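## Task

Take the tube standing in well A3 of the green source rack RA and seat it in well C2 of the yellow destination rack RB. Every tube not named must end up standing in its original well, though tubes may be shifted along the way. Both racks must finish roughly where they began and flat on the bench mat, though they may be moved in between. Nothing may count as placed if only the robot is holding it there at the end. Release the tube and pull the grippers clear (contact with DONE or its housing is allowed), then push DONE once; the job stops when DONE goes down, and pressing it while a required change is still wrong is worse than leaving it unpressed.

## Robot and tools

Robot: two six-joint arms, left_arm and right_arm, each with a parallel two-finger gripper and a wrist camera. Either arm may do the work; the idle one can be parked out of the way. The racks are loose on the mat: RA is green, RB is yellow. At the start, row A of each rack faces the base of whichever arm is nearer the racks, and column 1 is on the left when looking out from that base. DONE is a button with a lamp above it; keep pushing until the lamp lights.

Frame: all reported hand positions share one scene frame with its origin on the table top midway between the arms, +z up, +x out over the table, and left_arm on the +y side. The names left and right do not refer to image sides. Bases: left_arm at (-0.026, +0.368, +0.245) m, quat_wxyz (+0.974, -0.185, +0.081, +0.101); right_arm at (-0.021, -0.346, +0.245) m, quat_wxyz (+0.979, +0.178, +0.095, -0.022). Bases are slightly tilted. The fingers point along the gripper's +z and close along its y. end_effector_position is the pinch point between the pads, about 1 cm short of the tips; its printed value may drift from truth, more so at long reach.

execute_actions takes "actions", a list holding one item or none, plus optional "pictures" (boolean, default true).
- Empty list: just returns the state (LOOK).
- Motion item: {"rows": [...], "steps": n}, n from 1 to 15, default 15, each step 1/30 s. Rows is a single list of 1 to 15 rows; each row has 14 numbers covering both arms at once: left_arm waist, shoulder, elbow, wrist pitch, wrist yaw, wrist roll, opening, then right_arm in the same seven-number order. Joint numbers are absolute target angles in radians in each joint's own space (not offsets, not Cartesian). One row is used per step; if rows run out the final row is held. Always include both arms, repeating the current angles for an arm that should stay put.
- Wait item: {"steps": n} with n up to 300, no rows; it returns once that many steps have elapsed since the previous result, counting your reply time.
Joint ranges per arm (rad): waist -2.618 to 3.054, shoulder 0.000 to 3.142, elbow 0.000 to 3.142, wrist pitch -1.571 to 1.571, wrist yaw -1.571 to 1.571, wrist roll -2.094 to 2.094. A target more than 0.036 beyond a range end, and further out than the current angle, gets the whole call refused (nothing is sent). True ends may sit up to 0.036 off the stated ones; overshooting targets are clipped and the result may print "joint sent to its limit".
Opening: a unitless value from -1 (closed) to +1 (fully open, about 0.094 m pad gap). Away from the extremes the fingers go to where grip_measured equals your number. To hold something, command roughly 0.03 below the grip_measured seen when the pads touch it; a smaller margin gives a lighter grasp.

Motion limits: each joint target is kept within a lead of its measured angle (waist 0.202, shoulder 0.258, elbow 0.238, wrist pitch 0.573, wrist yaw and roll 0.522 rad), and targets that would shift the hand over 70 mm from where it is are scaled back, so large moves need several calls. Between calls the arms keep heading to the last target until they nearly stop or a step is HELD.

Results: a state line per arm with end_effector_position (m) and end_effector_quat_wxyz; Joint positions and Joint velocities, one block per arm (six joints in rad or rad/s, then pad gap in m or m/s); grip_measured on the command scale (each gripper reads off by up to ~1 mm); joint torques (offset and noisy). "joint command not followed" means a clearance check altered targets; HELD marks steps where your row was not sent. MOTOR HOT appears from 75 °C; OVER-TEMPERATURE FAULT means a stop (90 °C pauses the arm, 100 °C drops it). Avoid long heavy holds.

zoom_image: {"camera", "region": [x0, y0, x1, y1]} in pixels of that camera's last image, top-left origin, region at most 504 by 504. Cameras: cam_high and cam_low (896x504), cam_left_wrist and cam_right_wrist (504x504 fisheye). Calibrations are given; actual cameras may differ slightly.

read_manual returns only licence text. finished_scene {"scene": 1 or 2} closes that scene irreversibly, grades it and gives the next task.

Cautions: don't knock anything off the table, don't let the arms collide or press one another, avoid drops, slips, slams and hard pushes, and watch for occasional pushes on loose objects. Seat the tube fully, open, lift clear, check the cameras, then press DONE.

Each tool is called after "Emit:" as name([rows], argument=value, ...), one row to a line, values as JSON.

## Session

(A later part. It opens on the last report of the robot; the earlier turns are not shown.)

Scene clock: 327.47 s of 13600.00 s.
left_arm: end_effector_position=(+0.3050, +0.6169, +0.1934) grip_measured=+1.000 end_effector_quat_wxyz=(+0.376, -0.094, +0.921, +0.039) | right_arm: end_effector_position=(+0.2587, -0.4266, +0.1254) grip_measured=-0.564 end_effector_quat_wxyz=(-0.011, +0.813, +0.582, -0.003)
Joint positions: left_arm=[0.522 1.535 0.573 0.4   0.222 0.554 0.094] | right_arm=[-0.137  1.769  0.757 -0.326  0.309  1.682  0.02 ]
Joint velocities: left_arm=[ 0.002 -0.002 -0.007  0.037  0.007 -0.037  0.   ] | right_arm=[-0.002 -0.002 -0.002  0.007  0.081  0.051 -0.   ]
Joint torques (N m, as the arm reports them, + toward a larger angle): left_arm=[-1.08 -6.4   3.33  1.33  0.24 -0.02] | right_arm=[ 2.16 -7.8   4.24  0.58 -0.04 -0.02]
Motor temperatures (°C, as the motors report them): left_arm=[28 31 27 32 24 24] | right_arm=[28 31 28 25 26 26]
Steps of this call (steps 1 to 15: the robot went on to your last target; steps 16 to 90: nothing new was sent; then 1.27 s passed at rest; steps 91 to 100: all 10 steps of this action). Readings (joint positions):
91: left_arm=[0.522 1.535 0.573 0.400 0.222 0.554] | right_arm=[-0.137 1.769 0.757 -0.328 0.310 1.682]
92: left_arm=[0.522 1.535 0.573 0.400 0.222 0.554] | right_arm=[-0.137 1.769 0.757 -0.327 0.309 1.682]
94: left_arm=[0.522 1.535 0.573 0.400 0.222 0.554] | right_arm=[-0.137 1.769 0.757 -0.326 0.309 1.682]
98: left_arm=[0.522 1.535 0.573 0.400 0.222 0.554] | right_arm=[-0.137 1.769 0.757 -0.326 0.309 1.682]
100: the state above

Emit:
execute_actions([
  {"rows":[[0.522,1.535,0.573,0.4,0.222,0.554,1,-0.13,1.76,0.77,-0.33,0.31,1.69,-0.596],[0.522,1.535,0.573,0.4,0.222,0.554,1,-0.124,1.745,0.775,-0.34,0.315,1.69,-0.596],[0.522,1.535,0.573,0.4,0.222,0.554,1,-0.119,1.733,0.776,-0.355,0.32,1.695,-0.596],[0.522,1.535,0.573,0.4,0.222,0.554,1,-0.114,1.72,0.778,-0.37,0.322,1.70,-0.596],[0.522,1.535,0.573,0.4,0.222,0.554,1,-0.109,1.708,0.779,-0.384,0.324,1.705,-0.596],[0.522,1.535,0.573,0.4,0.222,0.554,1,-0.105,1.696,0.78,-0.397,0.326,1.71,-0.596],[0.522,1.535,0.573,0.4,0.222,0.554,1,-0.10,1.683,0.782,-0.41,0.328,1.715,-0.596],[0.522,1.535,0.573,0.4,0.222,0.554,1,-0.095,1.671,0.783,-0.423,0.33,1.72,-0.596],[0.522,1.535,0.573,0.4,0.222,0.554,1,-0.09,1.658,0.785,-0.436,0.333,1.725,-0.596],[0.522,1.535,0.573,0.4,0.222,0.554,1,-0.085,1.646,0.786,-0.449,0.336,1.73,-0.596],[0.522,1.535,0.573,0.4,0.222,0.554,1,-0.081,1.634,0.788,-0.461,0.339,1.735,-0.596],[0.522,1.535,0.573,0.4,0.222,0.554,1,-0.076,1.622,0.789,-0.471,0.342,1.74,-0.596]],"steps":15},
])

Scene clock: 337.50 s of 13600.00 s.
left_arm: end_effector_position=(+0.3050, +0.6169, +0.1934) grip_measured=+1.000 end_effector_quat_wxyz=(+0.376, -0.094, +0.921, +0.039) | right_arm: end_effector_position=(+0.2606, -0.4258, +0.1586) grip_measured=-0.569 end_effector_quat_wxyz=(-0.000, +0.814, +0.581, +0.004)
Joint positions: left_arm=[0.522 1.535 0.573 0.4   0.222 0.554 0.094] | right_arm=[-0.09   1.646  0.762 -0.441  0.325  1.724  0.02 ]
Joint velocities: left_arm=[ 0.012 -0.002 -0.007  0.007 -0.081 -0.007  0.   ] | right_arm=[ 0.017 -0.071  0.061 -0.168  0.022  0.051  0.001]
Joint torques (N m, as the arm reports them, + toward a larger angle): left_arm=[-1.06 -6.36  3.36  1.33  0.24 -0.01] | right_arm=[ 2.96 -9.05  6.03  0.56  0.12  0.09]
Motor temperatures (°C, as the motors report them): left_arm=[28 31 27 32 24 24] | right_arm=[27 31 28 25 26 26]
Steps of this call (steps 1 to 15: the robot went on to your last target; steps 16 to 90: nothing new was sent; then 6.53 s passed at rest; steps 91 to 105: all 15 steps of this action). Readings (joint positions):
91: left_arm=[0.522 1.535 0.573 0.400 0.222 0.554] | right_arm=[-0.137 1.769 0.757 -0.326 0.309 1.682]
92: left_arm=[0.522 1.535 0.573 0.400 0.222 0.554] | right_arm=[-0.137 1.769 0.757 -0.326 0.309 1.682]
94: left_arm=[0.522 1.535 0.573 0.400 0.222 0.554] | right_arm=[-0.136 1.766 0.757 -0.328 0.309 1.685]
98: left_arm=[0.522 1.535 0.573 0.400 0.222 0.554] | right_arm=[-0.119 1.721 0.757 -0.368 0.312 1.697]
105: the state above
camera_calibration (this result's frames):
cam_right_wrist: T_world_to_cam=[[-0.984253, 0.176726, 0.00372305, 0.327766], [0.142171, 0.778938, 0.610772, 0.226956], [0.105039, 0.601684, -0.791797, 0.467], [0, 0, 0, 1]] pos_world=[0.241285, -0.515696, 0.229931]

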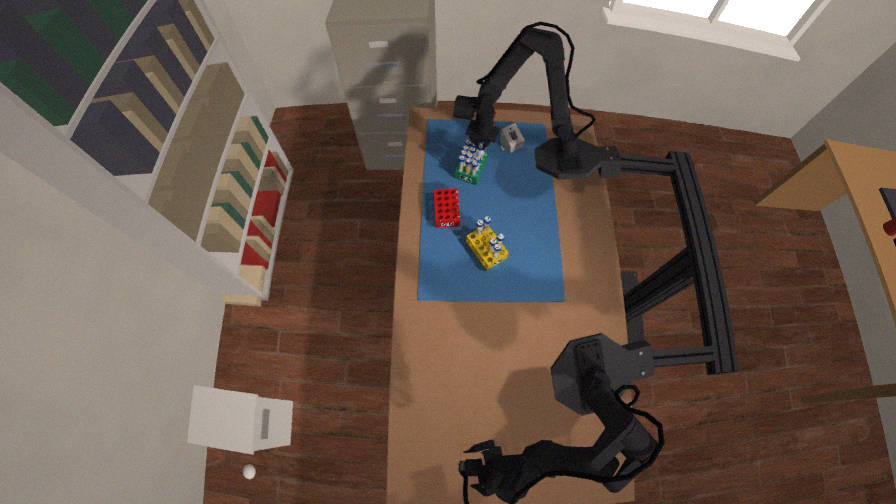

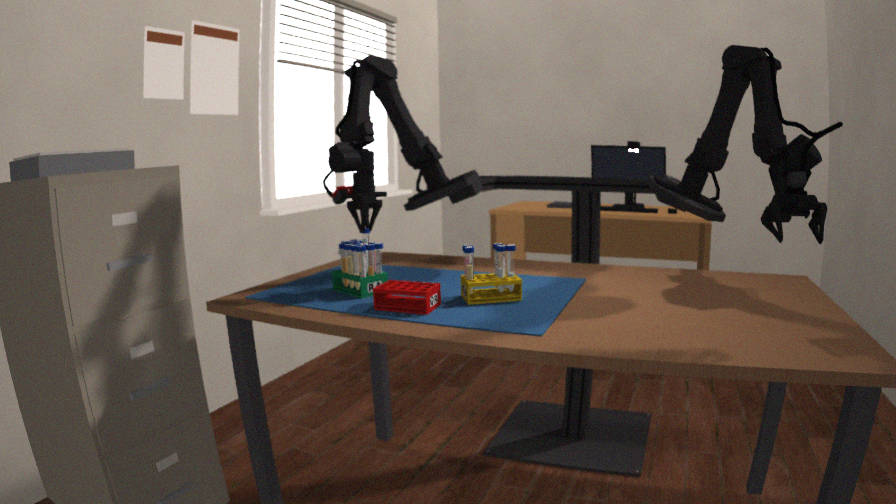

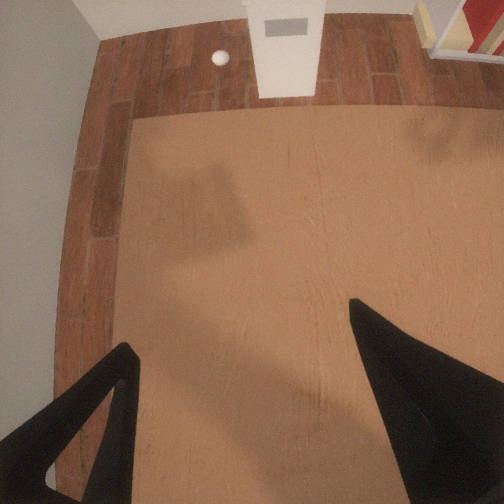

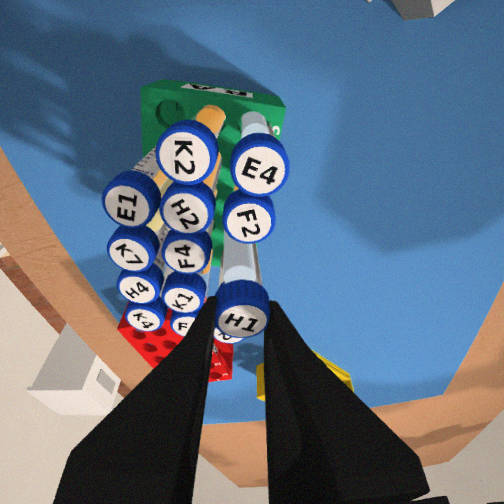

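Emit:
execute_actions([
  {"rows":[[0.522,1.535,0.573,0.4,0.222,0.554,1,-0.067,1.603,0.80,-0.505,0.344,1.75,-0.598],[0.522,1.535,0.573,0.4,0.222,0.554,1,-0.057,1.583,0.811,-0.54,0.346,1.76,-0.598],[0.522,1.535,0.573,0.4,0.222,0.554,1,-0.048,1.564,0.822,-0.575,0.348,1.77,-0.598],[0.522,1.535,0.573,0.4,0.222,0.554,1,-0.038,1.544,0.832,-0.61,0.35,1.78,-0.598],[0.522,1.535,0.573,0.4,0.222,0.554,1,-0.029,1.525,0.843,-0.645,0.353,1.79,-0.598],[0.522,1.535,0.573,0.4,0.222,0.554,1,-0.019,1.505,0.854,-0.68,0.355,1.8,-0.598],[0.522,1.535,0.573,0.4,0.222,0.554,1,-0.01,1.486,0.865,-0.715,0.357,1.8,-0.598],[0.522,1.535,0.573,0.4,0.222,0.554,1,0.001,1.473,0.882,-0.75,0.359,1.8,-0.598],[0.522,1.535,0.573,0.4,0.222,0.554,1,0.012,1.46,0.9,-0.785,0.361,1.8,-0.598],[0.522,1.535,0.573,0.4,0.222,0.554,1,0.022,1.447,0.917,-0.82,0.363,1.8,-0.598],[0.522,1.535,0.573,0.4,0.222,0.554,1,0.033,1.434,0.935,-0.855,0.365,1.8,-0.598],[0.522,1.535,0.573,0.4,0.222,0.554,1,0.044,1.421,0.952,-0.89,0.367,1.8,-0.598],[0.522,1.535,0.573,0.4,0.222,0.554,1,0.055,1.408,0.97,-0.925,0.369,1.8,-0.598],[0.522,1.535,0.573,0.4,0.222,0.554,1,0.065,1.395,0.987,-0.955,0.371,1.8,-0.598],[0.522,1.535,0.573,0.4,0.222,0.554,1,0.076,1.382,1.005,-0.98,0.372,1.8,-0.598]],"steps":15},
], pictures=false)

Emit:
execute_actions([
  {"rows":[[0.522,1.535,0.573,0.4,0.222,0.554,1,0.085,1.39,1.015,-0.98,0.37,1.78,-0.598],[0.522,1.535,0.573,0.4,0.222,0.554,1,0.10,1.41,1.03,-0.98,0.37,1.75,-0.598],[0.522,1.535,0.573,0.4,0.222,0.554,1,0.125,1.435,1.045,-0.98,0.37,1.71,-0.598],[0.522,1.535,0.573,0.4,0.222,0.554,1,0.155,1.465,1.06,-0.985,0.37,1.66,-0.598],[0.522,1.535,0.573,0.4,0.222,0.554,1,0.19,1.50,1.08,-0.985,0.37,1.61,-0.598],[0.522,1.535,0.573,0.4,0.222,0.554,1,0.225,1.535,1.10,-0.99,0.37,1.56,-0.598],[0.522,1.535,0.573,0.4,0.222,0.554,1,0.26,1.57,1.12,-0.99,0.37,1.51,-0.598],[0.522,1.535,0.573,0.4,0.222,0.554,1,0.295,1.605,1.14,-0.995,0.37,1.46,-0.598],[0.522,1.535,0.573,0.4,0.222,0.554,1,0.33,1.64,1.16,-0.995,0.37,1.41,-0.598],[0.522,1.535,0.573,0.4,0.222,0.554,1,0.365,1.675,1.18,-1.0,0.37,1.35,-0.598],[0.522,1.535,0.573,0.4,0.222,0.554,1,0.40,1.71,1.20,-1.0,0.37,1.29,-0.598],[0.522,1.535,0.573,0.4,0.222,0.554,1,0.435,1.745,1.22,-1.0,0.37,1.23,-0.598],[0.522,1.535,0.573,0.4,0.222,0.554,1,0.47,1.78,1.24,-1.0,0.37,1.17,-0.598],[0.522,1.535,0.573,0.4,0.222,0.554,1,0.505,1.81,1.255,-1.005,0.37,1.11,-0.598],[0.522,1.535,0.573,0.4,0.222,0.554,1,0.54,1.845,1.275,-1.005,0.37,1.05,-0.598]],"steps":15},
], pictures=false)

Emit:
execute_actions([
  {"rows":[[0.522,1.535,0.573,0.4,0.222,0.554,1,0.575,1.88,1.295,-1.01,0.365,0.99,-0.598],[0.522,1.535,0.573,0.4,0.222,0.554,1,0.61,1.91,1.315,-1.01,0.365,0.93,-0.598],[0.522,1.535,0.573,0.4,0.222,0.554,1,0.645,1.945,1.335,-1.01,0.365,0.87,-0.598],[0.522,1.535,0.573,0.4,0.222,0.554,1,0.68,1.975,1.355,-1.015,0.36,0.81,-0.598],[0.522,1.535,0.573,0.4,0.222,0.554,1,0.715,2.01,1.375,-1.015,0.36,0.75,-0.598],[0.522,1.535,0.573,0.4,0.222,0.554,1,0.75,2.04,1.395,-1.02,0.36,0.69,-0.598],[0.522,1.535,0.573,0.4,0.222,0.554,1,0.785,2.075,1.415,-1.02,0.36,0.63,-0.598],[0.522,1.535,0.573,0.4,0.222,0.554,1,0.82,2.105,1.435,-1.025,0.358,0.58,-0.598],[0.522,1.535,0.573,0.4,0.222,0.554,1,0.855,2.14,1.455,-1.025,0.358,0.53,-0.598],[0.522,1.535,0.573,0.4,0.222,0.554,1,0.89,2.17,1.475,-1.03,0.358,0.49,-0.598],[0.522,1.535,0.573,0.4,0.222,0.554,1,0.925,2.20,1.495,-1.03,0.358,0.45,-0.598],[0.522,1.535,0.573,0.4,0.222,0.554,1,0.955,2.23,1.51,-1.033,0.358,0.42,-0.598],[0.522,1.535,0.573,0.4,0.222,0.554,1,0.98,2.25,1.525,-1.035,0.358,0.39,-0.598],[0.522,1.535,0.573,0.4,0.222,0.554,1,0.995,2.265,1.533,-1.035,0.358,0.375,-0.598],[0.522,1.535,0.573,0.4,0.222,0.554,1,1.005,2.275,1.537,-1.035,0.358,0.367,-0.598]],"steps":15},
], pictures=false)

Emit:
execute_actions([
  {"steps":15},
])

Scene clock: 365.63 s of 13600.00 s.
left_arm: end_effector_position=(+0.3050, +0.6169, +0.1934) grip_measured=+1.000 end_effector_quat_wxyz=(+0.376, -0.094, +0.921, +0.039) | right_arm: end_effector_position=(+0.2778, -0.4246, +0.2560) grip_measured=-0.569 end_effector_quat_wxyz=(+0.015, +0.798, +0.602, +0.028)
Joint positions: left_arm=[0.522 1.535 0.573 0.4   0.222 0.554 0.094] | right_arm=[ 0.045  1.43   0.953 -0.834  0.347  1.789  0.02 ]
Joint velocities: left_arm=[-0.002  0.002 -0.007 -0.051  0.066  0.022  0.   ] | right_arm=[ 0.3   -0.354  0.501 -0.842  0.139  0.066 -0.   ]
Joint torques (N m, as the arm reports them, + toward a larger angle): left_arm=[-1.08 -6.39  3.39  1.33  0.24 -0.01] | right_arm=[ 2.88 -8.88  7.49  0.59  0.11  0.06]
Motor temperatures (°C, as the motors report them): left_arm=[28 31 27 32 24 24] | right_arm=[28 33 28 25 26 26]
Steps of this call (steps 1 to 30: the robot went on to your last target; steps 31 to 90: nothing new was sent; then 24.63 s passed at rest; steps 91 to 105: all 15 steps of this action). Readings (joint positions):
91: left_arm=[0.522 1.535 0.573 0.400 0.222 0.554] | right_arm=[-0.089 1.643 0.767 -0.458 0.328 1.735]
92: left_arm=[0.522 1.535 0.573 0.400 0.222 0.554] | right_arm=[-0.086 1.638 0.771 -0.471 0.329 1.738]
94: left_arm=[0.522 1.535 0.573 0.400 0.222 0.554] | right_arm=[-0.072 1.612 0.784 -0.512 0.330 1.748]
98: left_arm=[0.522 1.535 0.573 0.400 0.222 0.554] | right_arm=[-0.030 1.528 0.833 -0.616 0.335 1.774]
105: the state above

Scene clock: 366.13 s of 13600.00 s.
left_arm: end_effector_position=(+0.3050, +0.6169, +0.1934) grip_measured=+1.000 end_effector_quat_wxyz=(+0.376, -0.094, +0.921, +0.039) | right_arm: end_effector_position=(+0.3090, -0.2879, +0.2699) grip_measured=-0.569 end_effector_quat_wxyz=(-0.009, +0.426, +0.905, +0.019)
Joint positions: left_arm=[0.522 1.535 0.573 0.4   0.222 0.554 0.094] | right_arm=[ 0.463  1.782  1.221 -0.97   0.366  1.286  0.02 ]
Joint velocities: left_arm=[-0.012  0.002 -0.012  0.037 -0.051 -0.037  0.   ] | right_arm=[ 0.974  0.955  0.53  -0.095  0.022 -1.546 -0.   ]
Joint torques (N m, as the arm reports them, + toward a larger angle): left_arm=[-1.08 -6.41  3.33  1.34  0.23 -0.01] | right_arm=[ 4.52 -7.59  7.38  0.42  0.   -0.04]
Motor temperatures (°C, as the motors report them): left_arm=[28 31 27 32 24 24] | right_arm=[28 33 28 25 26 26]
Steps of this call (steps 1 to 15: all 15 steps of this action). Readings (joint positions):
1: left_arm=[0.522 1.535 0.573 0.400 0.222 0.554] | right_arm=[0.055 1.419 0.969 -0.861 0.349 1.789]
2: left_arm=[0.522 1.535 0.573 0.400 0.222 0.554] | right_arm=[0.065 1.414 0.985 -0.883 0.352 1.784]
4: left_arm=[0.522 1.535 0.573 0.400 0.222 0.554] | right_arm=[0.095 1.419 1.016 -0.913 0.358 1.754]
8: left_arm=[0.522 1.535 0.573 0.400 0.222 0.554] | right_arm=[0.215 1.518 1.092 -0.952 0.366 1.627]
15: the state above

Scene clock: 366.63 s of 13600.00 s.
left_arm: end_effector_position=(+0.3050, +0.6169, +0.1934) grip_measured=+1.000 end_effector_quat_wxyz=(+0.376, -0.094, +0.921, +0.039) | right_arm: end_effector_position=(+0.2457, -0.0887, +0.2587) grip_measured=-0.569 end_effector_quat_wxyz=(+0.003, -0.225, +0.974, +0.005)
Joint positions: left_arm=[0.522 1.535 0.573 0.4   0.222 0.554 0.094] | right_arm=[ 0.972  2.246  1.5   -1.     0.359  0.504  0.02 ]
Joint velocities: left_arm=[ 0.017  0.002 -0.007  0.007 -0.037 -0.007  0.   ] | right_arm=[ 0.725  0.559  0.188 -0.037 -0.11  -0.96  -0.001]
Joint torques (N m, as the arm reports them, + toward a larger angle): left_arm=[-1.04 -6.36  3.36  1.32  0.24 -0.01] | right_arm=[  2.99 -10.86   7.71   0.2    0.05  -0.02]
Motor temperatures (°C, as the motors report them): left_arm=[28 31 27 32 24 24] | right_arm=[28 33 28 25 26 26]
Steps of this call (steps 1 to 15: all 15 steps of this action). Readings (joint positions):
1: left_arm=[0.522 1.535 0.573 0.400 0.222 0.554] | right_arm=[0.497 1.815 1.240 -0.974 0.366 1.231]
2: left_arm=[0.522 1.535 0.573 0.400 0.222 0.554] | right_arm=[0.532 1.849 1.260 -0.977 0.366 1.174]
4: left_arm=[0.522 1.535 0.573 0.400 0.222 0.554] | right_arm=[0.601 1.913 1.300 -0.982 0.366 1.059]
8: left_arm=[0.522 1.535 0.573 0.400 0.222 0.554] | right_arm=[0.740 2.041 1.382 -0.991 0.364 0.826]
15: the state above

Scene clock: 367.13 s of 13600.00 s.
left_arm: end_effector_position=(+0.3050, +0.6169, +0.1934) grip_measured=+1.000 end_effector_quat_wxyz=(+0.376, -0.094, +0.921, +0.039) | right_arm: end_effector_position=(+0.2313, -0.0828, +0.2540) grip_measured=-0.569 end_effector_quat_wxyz=(-0.010, -0.306, +0.952, -0.004)
Joint positions: left_arm=[0.522 1.535 0.573 0.4   0.222 0.554 0.094] | right_arm=[ 1.003  2.279  1.51  -1.023  0.35   0.379  0.02 ]
Joint velocities: left_arm=[-0.012 -0.007 -0.012  0.066  0.022  0.007  0.   ] | right_arm=[ 0.002  0.012 -0.007 -0.007 -0.037  0.007 -0.   ]
Joint torques (N m, as the arm reports them, + toward a larger angle): left_arm=[-1.05 -6.35  3.29  1.33  0.24 -0.01] | right_arm=[  3.99 -10.91   7.91   0.42   0.05  -0.09]
Motor temperatures (°C, as the motors report them): left_arm=[28 31 27 32 24 24] | right_arm=[28 33 28 25 26 26]
Steps of this call (steps 1 to 15: the robot went on to your last target). Readings (joint positions):
1: left_arm=[0.522 1.535 0.573 0.400 0.222 0.554] | right_arm=[0.994 2.262 1.505 -1.000 0.356 0.477]
2: left_arm=[0.522 1.535 0.573 0.400 0.222 0.554] | right_arm=[1.009 2.272 1.506 -1.001 0.353 0.456]
4: left_arm=[0.522 1.535 0.573 0.400 0.222 0.554] | right_arm=[1.020 2.279 1.506 -1.010 0.349 0.425]
8: left_arm=[0.522 1.535 0.573 0.400 0.222 0.554] | right_arm=[1.008 2.279 1.509 -1.019 0.349 0.395]
15: the state above
camera_calibration (this result's frames):
cam_right_wrist: T_world_to_cam=[[0.700186, -0.713921, 0.00751915, -0.226326], [-0.562182, -0.544814, 0.622197, -0.0439613], [-0.440103, -0.439881, -0.782824, 0.376834], [0, 0, 0, 1]] pos_world=[0.299602, -0.019767, 0.324049]

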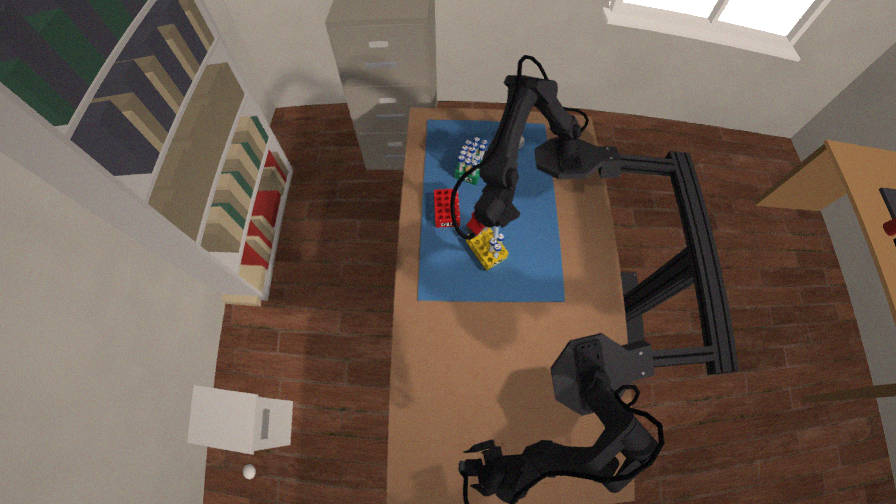

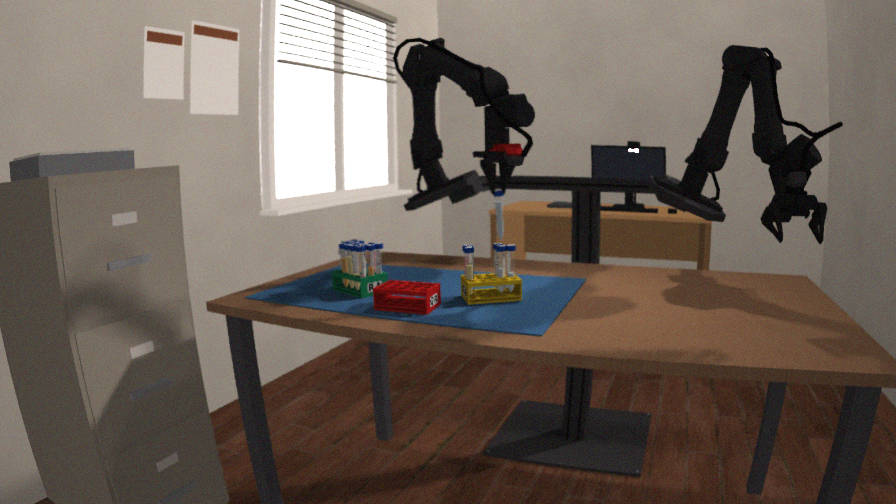

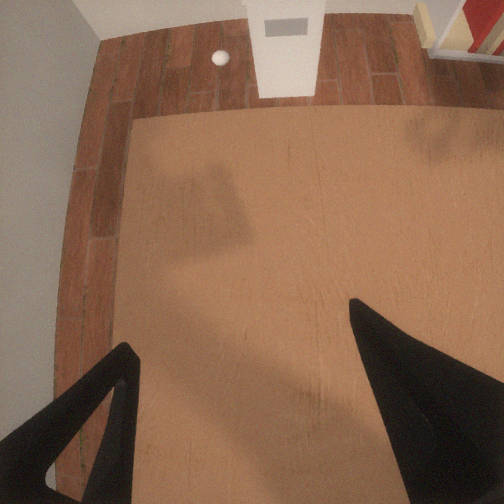

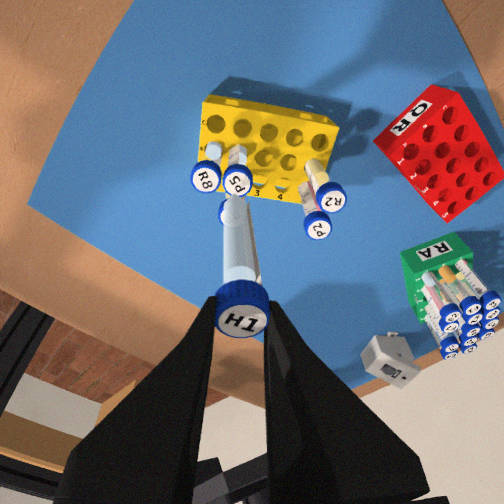

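Emit:
zoom_image(camera="cam_right_wrist", region=[170, 80, 370, 260])

Region (170, 80, 370, 260) of cam_right_wrist's 504x504 image, scaled by 2.520, with more detail than that image has; it fills the top 454 rows of this view, and the rest is white.

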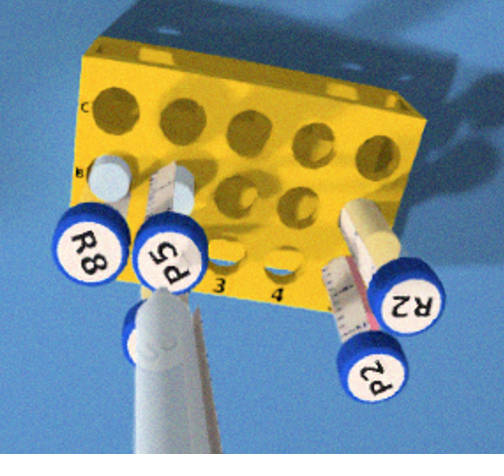

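Emit:
execute_actions([
  {"rows":[[0.522,1.535,0.573,0.4,0.222,0.554,1,1.01,2.29,1.555,-1.04,0.37,0.37,-0.598],[0.522,1.535,0.573,0.4,0.222,0.554,1,1.013,2.305,1.575,-1.045,0.38,0.37,-0.598],[0.522,1.535,0.573,0.4,0.222,0.554,1,1.016,2.32,1.595,-1.05,0.39,0.37,-0.598],[0.522,1.535,0.573,0.4,0.222,0.554,1,1.019,2.335,1.615,-1.055,0.40,0.37,-0.598],[0.522,1.535,0.573,0.4,0.222,0.554,1,1.022,2.35,1.635,-1.06,0.41,0.37,-0.598],[0.522,1.535,0.573,0.4,0.222,0.554,1,1.025,2.37,1.65,-1.065,0.415,0.37,-0.598],[0.522,1.535,0.573,0.4,0.222,0.554,1,1.025,2.385,1.66,-1.07,0.418,0.37,-0.598]],"steps":12},
], pictures=false)

Emit:
execute_actions([
  {"rows":[[0.522,1.535,0.573,0.4,0.222,0.554,1,1.01,2.39,1.625,-1.04,0.42,0.365,-0.598],[0.522,1.535,0.573,0.4,0.222,0.554,1,1.005,2.396,1.615,-1.02,0.42,0.36,-0.598],[0.522,1.535,0.573,0.4,0.222,0.554,1,1.001,2.402,1.606,-1.0,0.421,0.36,-0.598],[0.522,1.535,0.573,0.4,0.222,0.554,1,0.997,2.408,1.597,-0.98,0.422,0.355,-0.598],[0.522,1.535,0.573,0.4,0.222,0.554,1,0.992,2.415,1.588,-0.96,0.423,0.355,-0.598],[0.522,1.535,0.573,0.4,0.222,0.554,1,0.988,2.421,1.579,-0.94,0.424,0.35,-0.598],[0.522,1.535,0.573,0.4,0.222,0.554,1,0.984,2.427,1.57,-0.922,0.425,0.35,-0.598],[0.522,1.535,0.573,0.4,0.222,0.554,1,0.979,2.433,1.561,-0.905,0.425,0.345,-0.598],[0.522,1.535,0.573,0.4,0.222,0.554,1,0.975,2.44,1.552,-0.888,0.425,0.345,-0.598],[0.522,1.535,0.573,0.4,0.222,0.554,1,0.971,2.446,1.543,-0.872,0.425,0.34,-0.598],[0.522,1.535,0.573,0.4,0.222,0.554,1,0.966,2.452,1.534,-0.858,0.425,0.34,-0.598],[0.522,1.535,0.573,0.4,0.222,0.554,1,0.962,2.458,1.526,-0.847,0.425,0.335,-0.598],[0.522,1.535,0.573,0.4,0.222,0.554,1,0.958,2.464,1.519,-0.84,0.425,0.335,-0.598]],"steps":15},
], pictures=false)

Emit:
execute_actions([
  {"steps":15},
])

Emit:
zoom_image(camera="cam_right_wrist", region=[150, 100, 350, 300])

Scene clock: 391.57 s of 13600.00 s.
left_arm: end_effector_position=(+0.3050, +0.6169, +0.1934) grip_measured=+1.000 end_effector_quat_wxyz=(+0.376, -0.094, +0.921, +0.039) | right_arm: end_effector_position=(+0.2500, -0.0661, +0.2479) grip_measured=-0.569 end_effector_quat_wxyz=(+0.006, -0.309, +0.951, -0.023)
Joint positions: left_arm=[0.522 1.535 0.573 0.4   0.222 0.554 0.094] | right_arm=[ 1.003  2.376  1.636 -1.051  0.4    0.374  0.02 ]
Joint velocities: left_arm=[0.007 0.002 0.007 0.037 0.037 0.022 0.   ] | right_arm=[-0.007  0.095 -0.002 -0.125 -0.007 -0.037  0.   ]
Joint torques (N m, as the arm reports them, + toward a larger angle): left_arm=[-1.06 -6.37  3.37  1.33  0.23 -0.01] | right_arm=[  5.68 -11.05   7.73   0.47   0.14  -0.06]
Motor temperatures (°C, as the motors report them): left_arm=[28 32 27 32 24 24] | right_arm=[28 34 29 25 26 26]
Steps of this call (steps 1 to 15: the robot went on to your last target; steps 16 to 90: nothing new was sent; then 21.03 s passed at rest; steps 91 to 102: all 12 steps of this action). Readings (joint positions):
91: left_arm=[0.522 1.535 0.573 0.400 0.222 0.554] | right_arm=[1.003 2.279 1.513 -1.026 0.351 0.374]
92: left_arm=[0.522 1.535 0.573 0.400 0.222 0.554] | right_arm=[1.003 2.283 1.522 -1.033 0.354 0.374]
94: left_arm=[0.522 1.535 0.573 0.400 0.222 0.554] | right_arm=[1.003 2.299 1.556 -1.043 0.364 0.374]
98: left_arm=[0.522 1.535 0.573 0.400 0.222 0.554] | right_arm=[1.003 2.351 1.629 -1.046 0.390 0.374]
102: the state above

Scene clock: 392.07 s of 13600.00 s.
left_arm: end_effector_position=(+0.3050, +0.6169, +0.1934) grip_measured=+1.000 end_effector_quat_wxyz=(+0.376, -0.094, +0.921, +0.039) | right_arm: end_effector_position=(+0.2438, -0.0727, +0.1899) grip_measured=-0.569 end_effector_quat_wxyz=(-0.007, -0.305, +0.952, -0.035)
Joint positions: left_arm=[0.522 1.535 0.573 0.4   0.222 0.554 0.094] | right_arm=[ 0.957  2.456  1.533 -0.887  0.413  0.347  0.02 ]
Joint velocities: left_arm=[ 0.012 -0.007  0.007  0.037  0.037  0.11   0.   ] | right_arm=[-0.12   0.154 -0.149  0.139  0.007 -0.051 -0.001]
Joint torques (N m, as the arm reports them, + toward a larger angle): left_arm=[-1.03 -6.39  3.34  1.33  0.25 -0.01] | right_arm=[  4.76 -11.75   4.68   0.72   0.14  -0.08]
Motor temperatures (°C, as the motors report them): left_arm=[28 32 27 32 24 24] | right_arm=[28 34 29 25 26 26]
Steps of this call (steps 1 to 15: all 15 steps of this action). Readings (joint positions):
1: left_arm=[0.522 1.535 0.573 0.400 0.222 0.554] | right_arm=[1.003 2.379 1.636 -1.051 0.401 0.374]
2: left_arm=[0.522 1.535 0.573 0.400 0.222 0.554] | right_arm=[1.003 2.381 1.636 -1.049 0.403 0.372]
4: left_arm=[0.522 1.535 0.573 0.400 0.222 0.554] | right_arm=[1.003 2.383 1.627 -1.032 0.406 0.369]
8: left_arm=[0.522 1.535 0.573 0.400 0.222 0.554] | right_arm=[0.994 2.401 1.594 -0.977 0.410 0.362]
15: the state above

Scene clock: 392.57 s of 13600.00 s.
left_arm: end_effector_position=(+0.3050, +0.6169, +0.1934) grip_measured=+1.000 end_effector_quat_wxyz=(+0.376, -0.094, +0.921, +0.039) | right_arm: end_effector_position=(+0.2466, -0.0697, +0.1850) grip_measured=-0.569 end_effector_quat_wxyz=(-0.000, -0.302, +0.953, -0.030)
Joint positions: left_arm=[0.522 1.535 0.573 0.4   0.222 0.554 0.094] | right_arm=[ 0.952  2.463  1.527 -0.854  0.414  0.342  0.02 ]
Joint velocities: left_arm=[-0.007  0.002  0.007  0.037  0.022 -0.007  0.   ] | right_arm=[-0.012  0.002  0.002  0.007 -0.081  0.007  0.001]
Joint torques (N m, as the arm reports them, + toward a larger angle): left_arm=[-1.07 -6.37  3.33  1.32  0.24 -0.01] | right_arm=[  4.57 -11.6    4.6    0.68   0.12  -0.08]
Motor temperatures (°C, as the motors report them): left_arm=[28 32 27 32 24 24] | right_arm=[28 34 29 25 26 26]
Steps of this call (steps 1 to 15: the robot went on to your last target). Readings (joint positions):
1: left_arm=[0.522 1.535 0.573 0.400 0.222 0.554] | right_arm=[0.954 2.460 1.529 -0.882 0.413 0.346]
2: left_arm=[0.522 1.535 0.573 0.400 0.222 0.554] | right_arm=[0.953 2.463 1.527 -0.878 0.414 0.345]
4: left_arm=[0.522 1.535 0.573 0.400 0.222 0.554] | right_arm=[0.952 2.463 1.527 -0.871 0.414 0.344]
8: left_arm=[0.522 1.535 0.573 0.400 0.222 0.554] | right_arm=[0.952 2.463 1.527 -0.859 0.414 0.342]
15: the state above
camera_calibration (this result's frames):
cam_right_wrist: T_world_to_cam=[[0.692671, -0.718451, 0.0635264, -0.235947], [-0.58838, -0.511925, 0.625893, 0.0227992], [-0.417153, -0.470916, -0.777317, 0.326456], [0, 0, 0, 1]] pos_world=[0.31303, -0.00411136, 0.254479]

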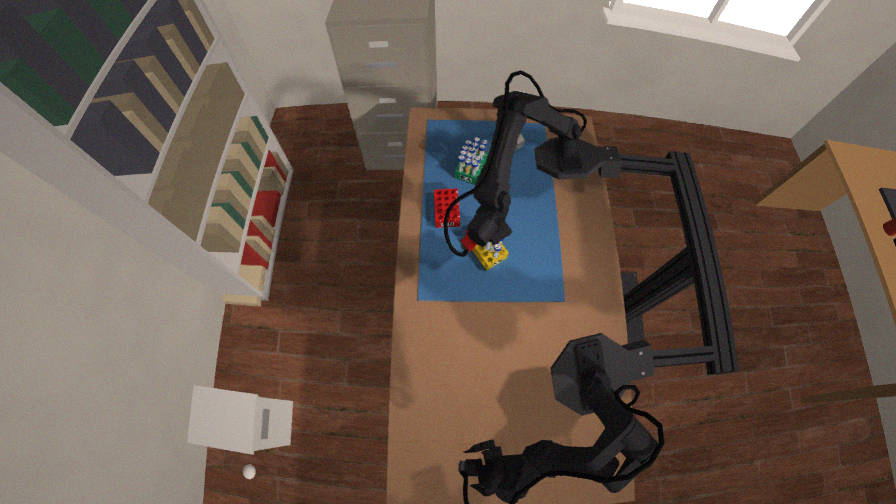

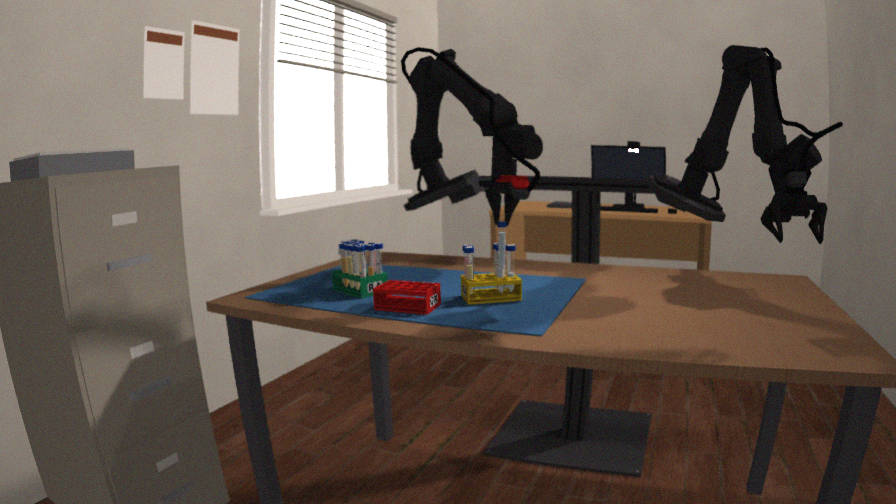

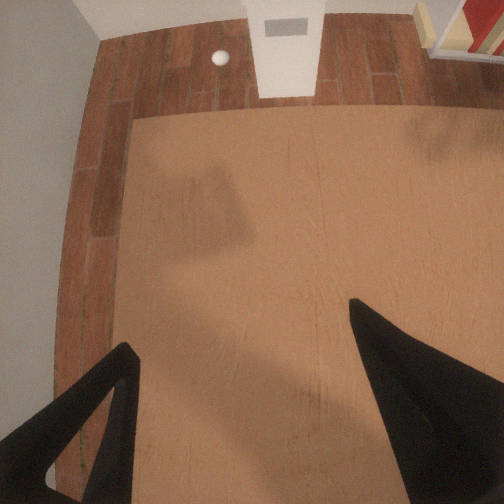

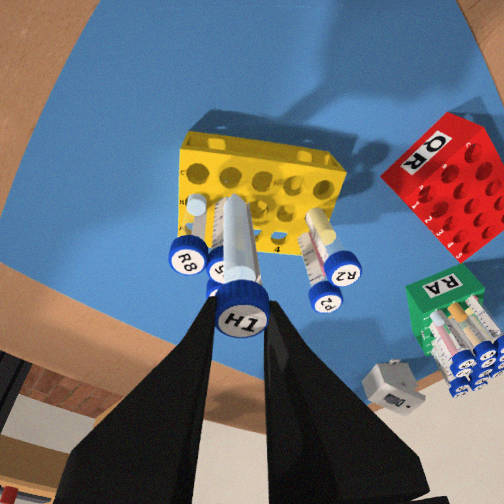

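Region (150, 100, 350, 300) of cam_right_wrist's 504x504 image, scaled by 2.520, with more detail than that image has.

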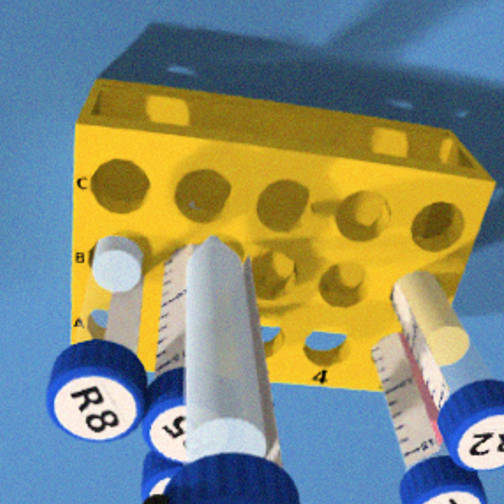

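Emit:
zoom_image(camera="cam_low", region=[450, 205, 550, 310])

Region (450, 205, 550, 310) of cam_low's 896x504 image, scaled by 4.800, with more detail than that image has; it fills the left 480 columns of this view, and the rest is white.

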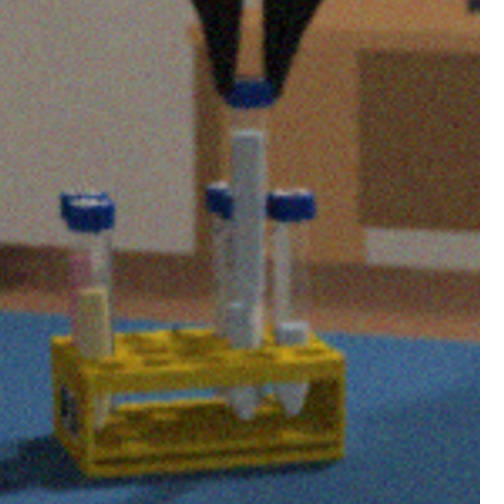

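Emit:
execute_actions([
  {"rows":[[0.522,1.535,0.573,0.4,0.222,0.554,1,0.96,2.465,1.545,-0.84,0.425,0.335,-0.598],[0.522,1.535,0.573,0.4,0.222,0.554,1,0.96,2.47,1.555,-0.835,0.425,0.335,-0.598],[0.522,1.535,0.573,0.4,0.222,0.554,1,0.96,2.475,1.562,-0.833,0.425,0.335,-0.598],[0.522,1.535,0.573,0.4,0.222,0.554,1,0.96,2.48,1.568,-0.833,0.425,0.335,-0.598],[0.522,1.535,0.573,0.4,0.222,0.554,1,0.96,2.485,1.568,-0.833,0.425,0.335,-0.598]],"steps":15},
])

Emit:
zoom_image(camera="cam_right_wrist", region=[150, 100, 350, 300])

Scene clock: 407.40 s of 13600.00 s.
left_arm: end_effector_position=(+0.3050, +0.6169, +0.1934) grip_measured=+1.000 end_effector_quat_wxyz=(+0.376, -0.094, +0.921, +0.039) | right_arm: end_effector_position=(+0.2505, -0.0644, +0.1851) grip_measured=-0.569 end_effector_quat_wxyz=(+0.006, -0.299, +0.954, -0.026)
Joint positions: left_arm=[0.522 1.535 0.573 0.4   0.222 0.554 0.094] | right_arm=[ 0.952  2.472  1.543 -0.845  0.415  0.341  0.02 ]
Joint velocities: left_arm=[ 0.002 -0.007 -0.002 -0.007 -0.022 -0.081  0.   ] | right_arm=[ 0.012  0.002  0.007 -0.051  0.022 -0.037 -0.   ]
Joint torques (N m, as the arm reports them, + toward a larger angle): left_arm=[-1.07 -6.34  3.33  1.34  0.24 -0.01] | right_arm=[  4.78 -10.6    7.41   0.68   0.11  -0.07]
Motor temperatures (°C, as the motors report them): left_arm=[28 32 27 32 24 24] | right_arm=[28 35 29 25 26 26]
Steps of this call (steps 1 to 15: the robot went on to your last target; steps 16 to 90: nothing new was sent; then 11.33 s passed at rest; steps 91 to 105: all 15 steps of this action). Readings (joint positions):
91: left_arm=[0.522 1.535 0.573 0.400 0.222 0.554] | right_arm=[0.952 2.463 1.527 -0.853 0.415 0.341]
92: left_arm=[0.522 1.535 0.573 0.400 0.222 0.554] | right_arm=[0.952 2.463 1.527 -0.853 0.415 0.341]
94: left_arm=[0.522 1.535 0.573 0.400 0.222 0.554] | right_arm=[0.952 2.464 1.529 -0.851 0.415 0.341]
98: left_arm=[0.522 1.535 0.573 0.400 0.222 0.554] | right_arm=[0.952 2.470 1.542 -0.846 0.415 0.341]
105: the state above
camera_calibration (this result's frames):
cam_right_wrist: T_world_to_cam=[[0.687917, -0.723214, 0.0610862, -0.233579], [-0.597376, -0.516394, 0.613579, 0.0320398], [-0.412204, -0.458583, -0.787267, 0.332077], [0, 0, 0, 1]] pos_world=[0.316706, -0.0000980813, 0.256043]

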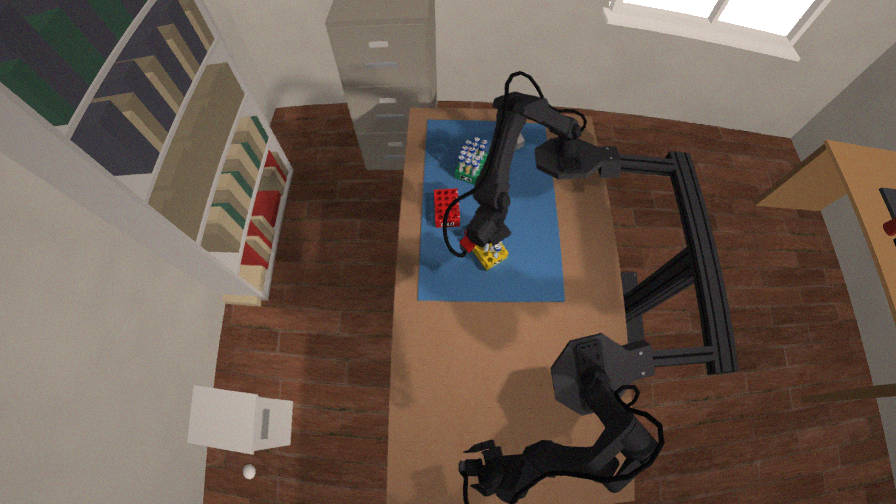

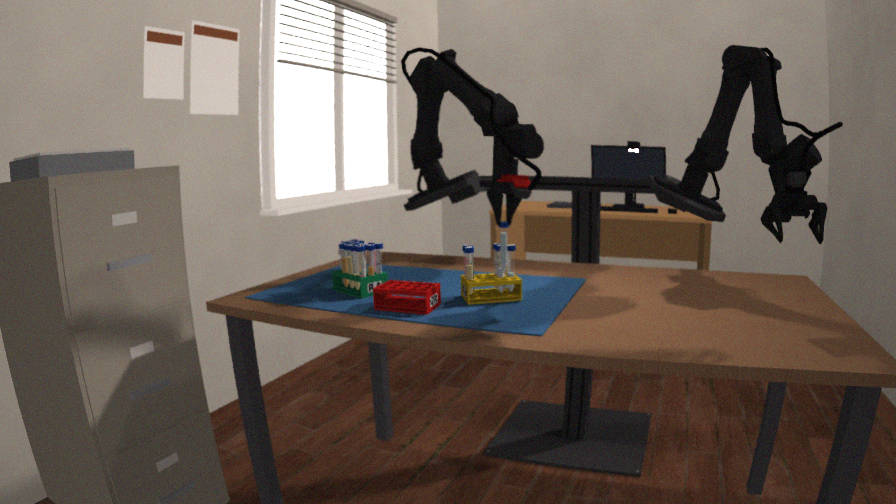

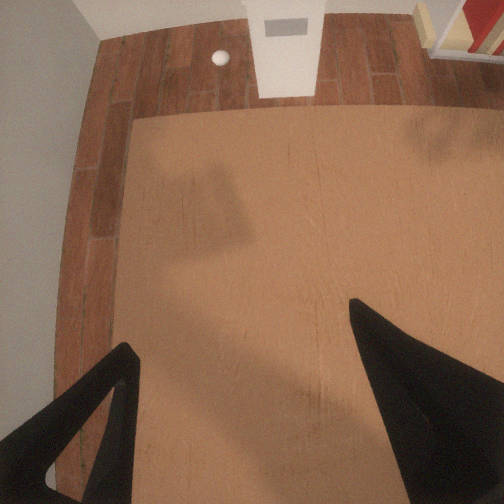

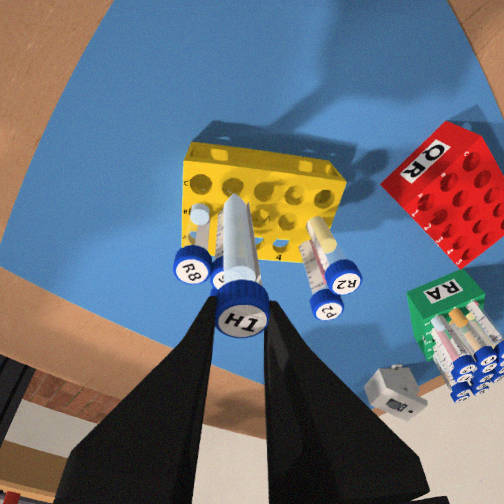

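Region (150, 100, 350, 300) of cam_right_wrist's 504x504 image, scaled by 2.520, with more detail than that image has.

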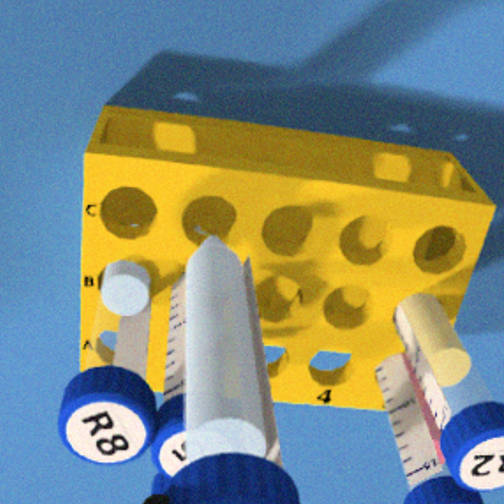

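Emit:
execute_actions(actions=[])

Scene clock: 421.90 s of 13600.00 s.
left_arm: end_effector_position=(+0.3050, +0.6169, +0.1934) grip_measured=+1.000 end_effector_quat_wxyz=(+0.376, -0.094, +0.921, +0.039) | right_arm: end_effector_position=(+0.2505, -0.0644, +0.1849) grip_measured=-0.569 end_effector_quat_wxyz=(+0.006, -0.299, +0.954, -0.026)
Joint positions: left_arm=[0.522 1.535 0.573 0.4   0.222 0.554 0.094] | right_arm=[ 0.952  2.472  1.543 -0.845  0.415  0.341  0.02 ]
Joint velocities: left_arm=[ 0.007 -0.007 -0.002  0.037  0.022 -0.066  0.   ] | right_arm=[-0.007 -0.012  0.012  0.022 -0.022 -0.037 -0.001]
Joint torques (N m, as the arm reports them, + toward a larger angle): left_arm=[-1.09 -6.39  3.38  1.32  0.24 -0.01] | right_arm=[  4.72 -10.59   7.39   0.69   0.12  -0.09]
Motor temperatures (°C, as the motors report them): left_arm=[28 32 27 32 24 24] | right_arm=[28 35 29 25 26 26]
Steps of this call (steps 1 to 15: the robot went on to your last target; steps 16 to 90: nothing new was sent; then 11.50 s passed at rest). Readings (joint positions):
1: left_arm=[0.522 1.535 0.573 0.400 0.222 0.554] | right_arm=[0.952 2.472 1.543 -0.845 0.415 0.341]
2: left_arm=[0.522 1.535 0.573 0.400 0.222 0.554] | right_arm=[0.952 2.472 1.543 -0.845 0.415 0.341]
4: left_arm=[0.522 1.535 0.573 0.400 0.222 0.554] | right_arm=[0.952 2.472 1.543 -0.845 0.415 0.341]
8: left_arm=[0.522 1.535 0.573 0.400 0.222 0.554] | right_arm=[0.952 2.472 1.543 -0.845 0.415 0.341]
90: the state above
All arms were judged still, so your last target was given up. Only a new action makes them travel on or press farther. Fingers that are still opening or closing keep moving.
camera_calibration (this result's frames):
cam_right_wrist: T_world_to_cam=[[0.688029, -0.723103, 0.0611498, -0.233562], [-0.597176, -0.516299, 0.613853, 0.0319745], [-0.412307, -0.458866, -0.787049, 0.331894], [0, 0, 0, 1]] pos_world=[0.316634, -0.0000859571, 0.255872]

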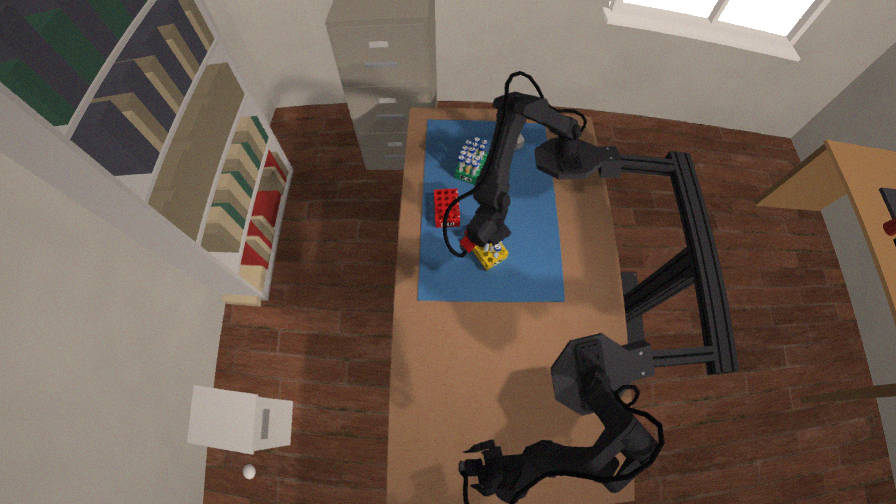

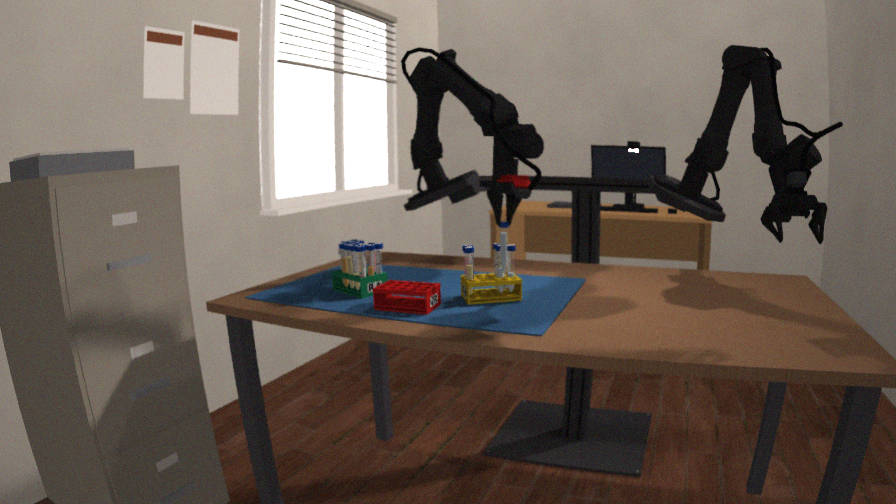

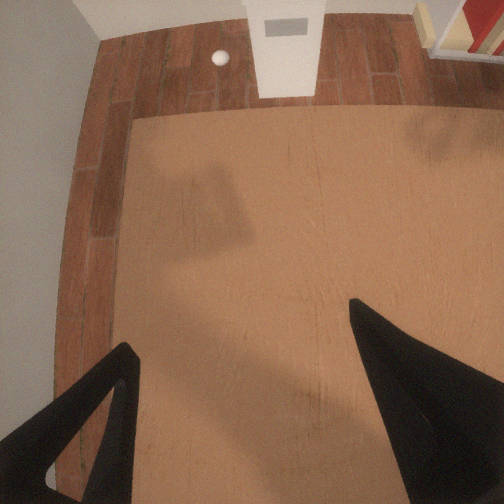

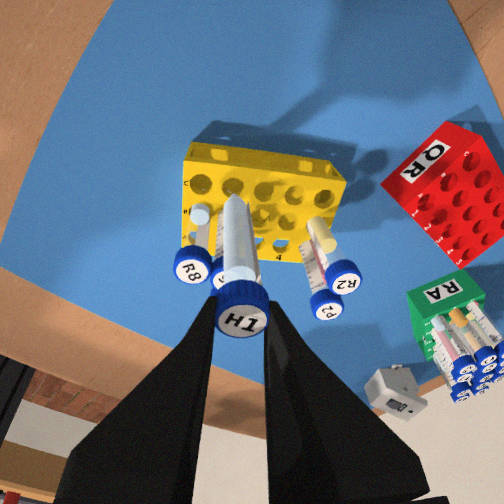

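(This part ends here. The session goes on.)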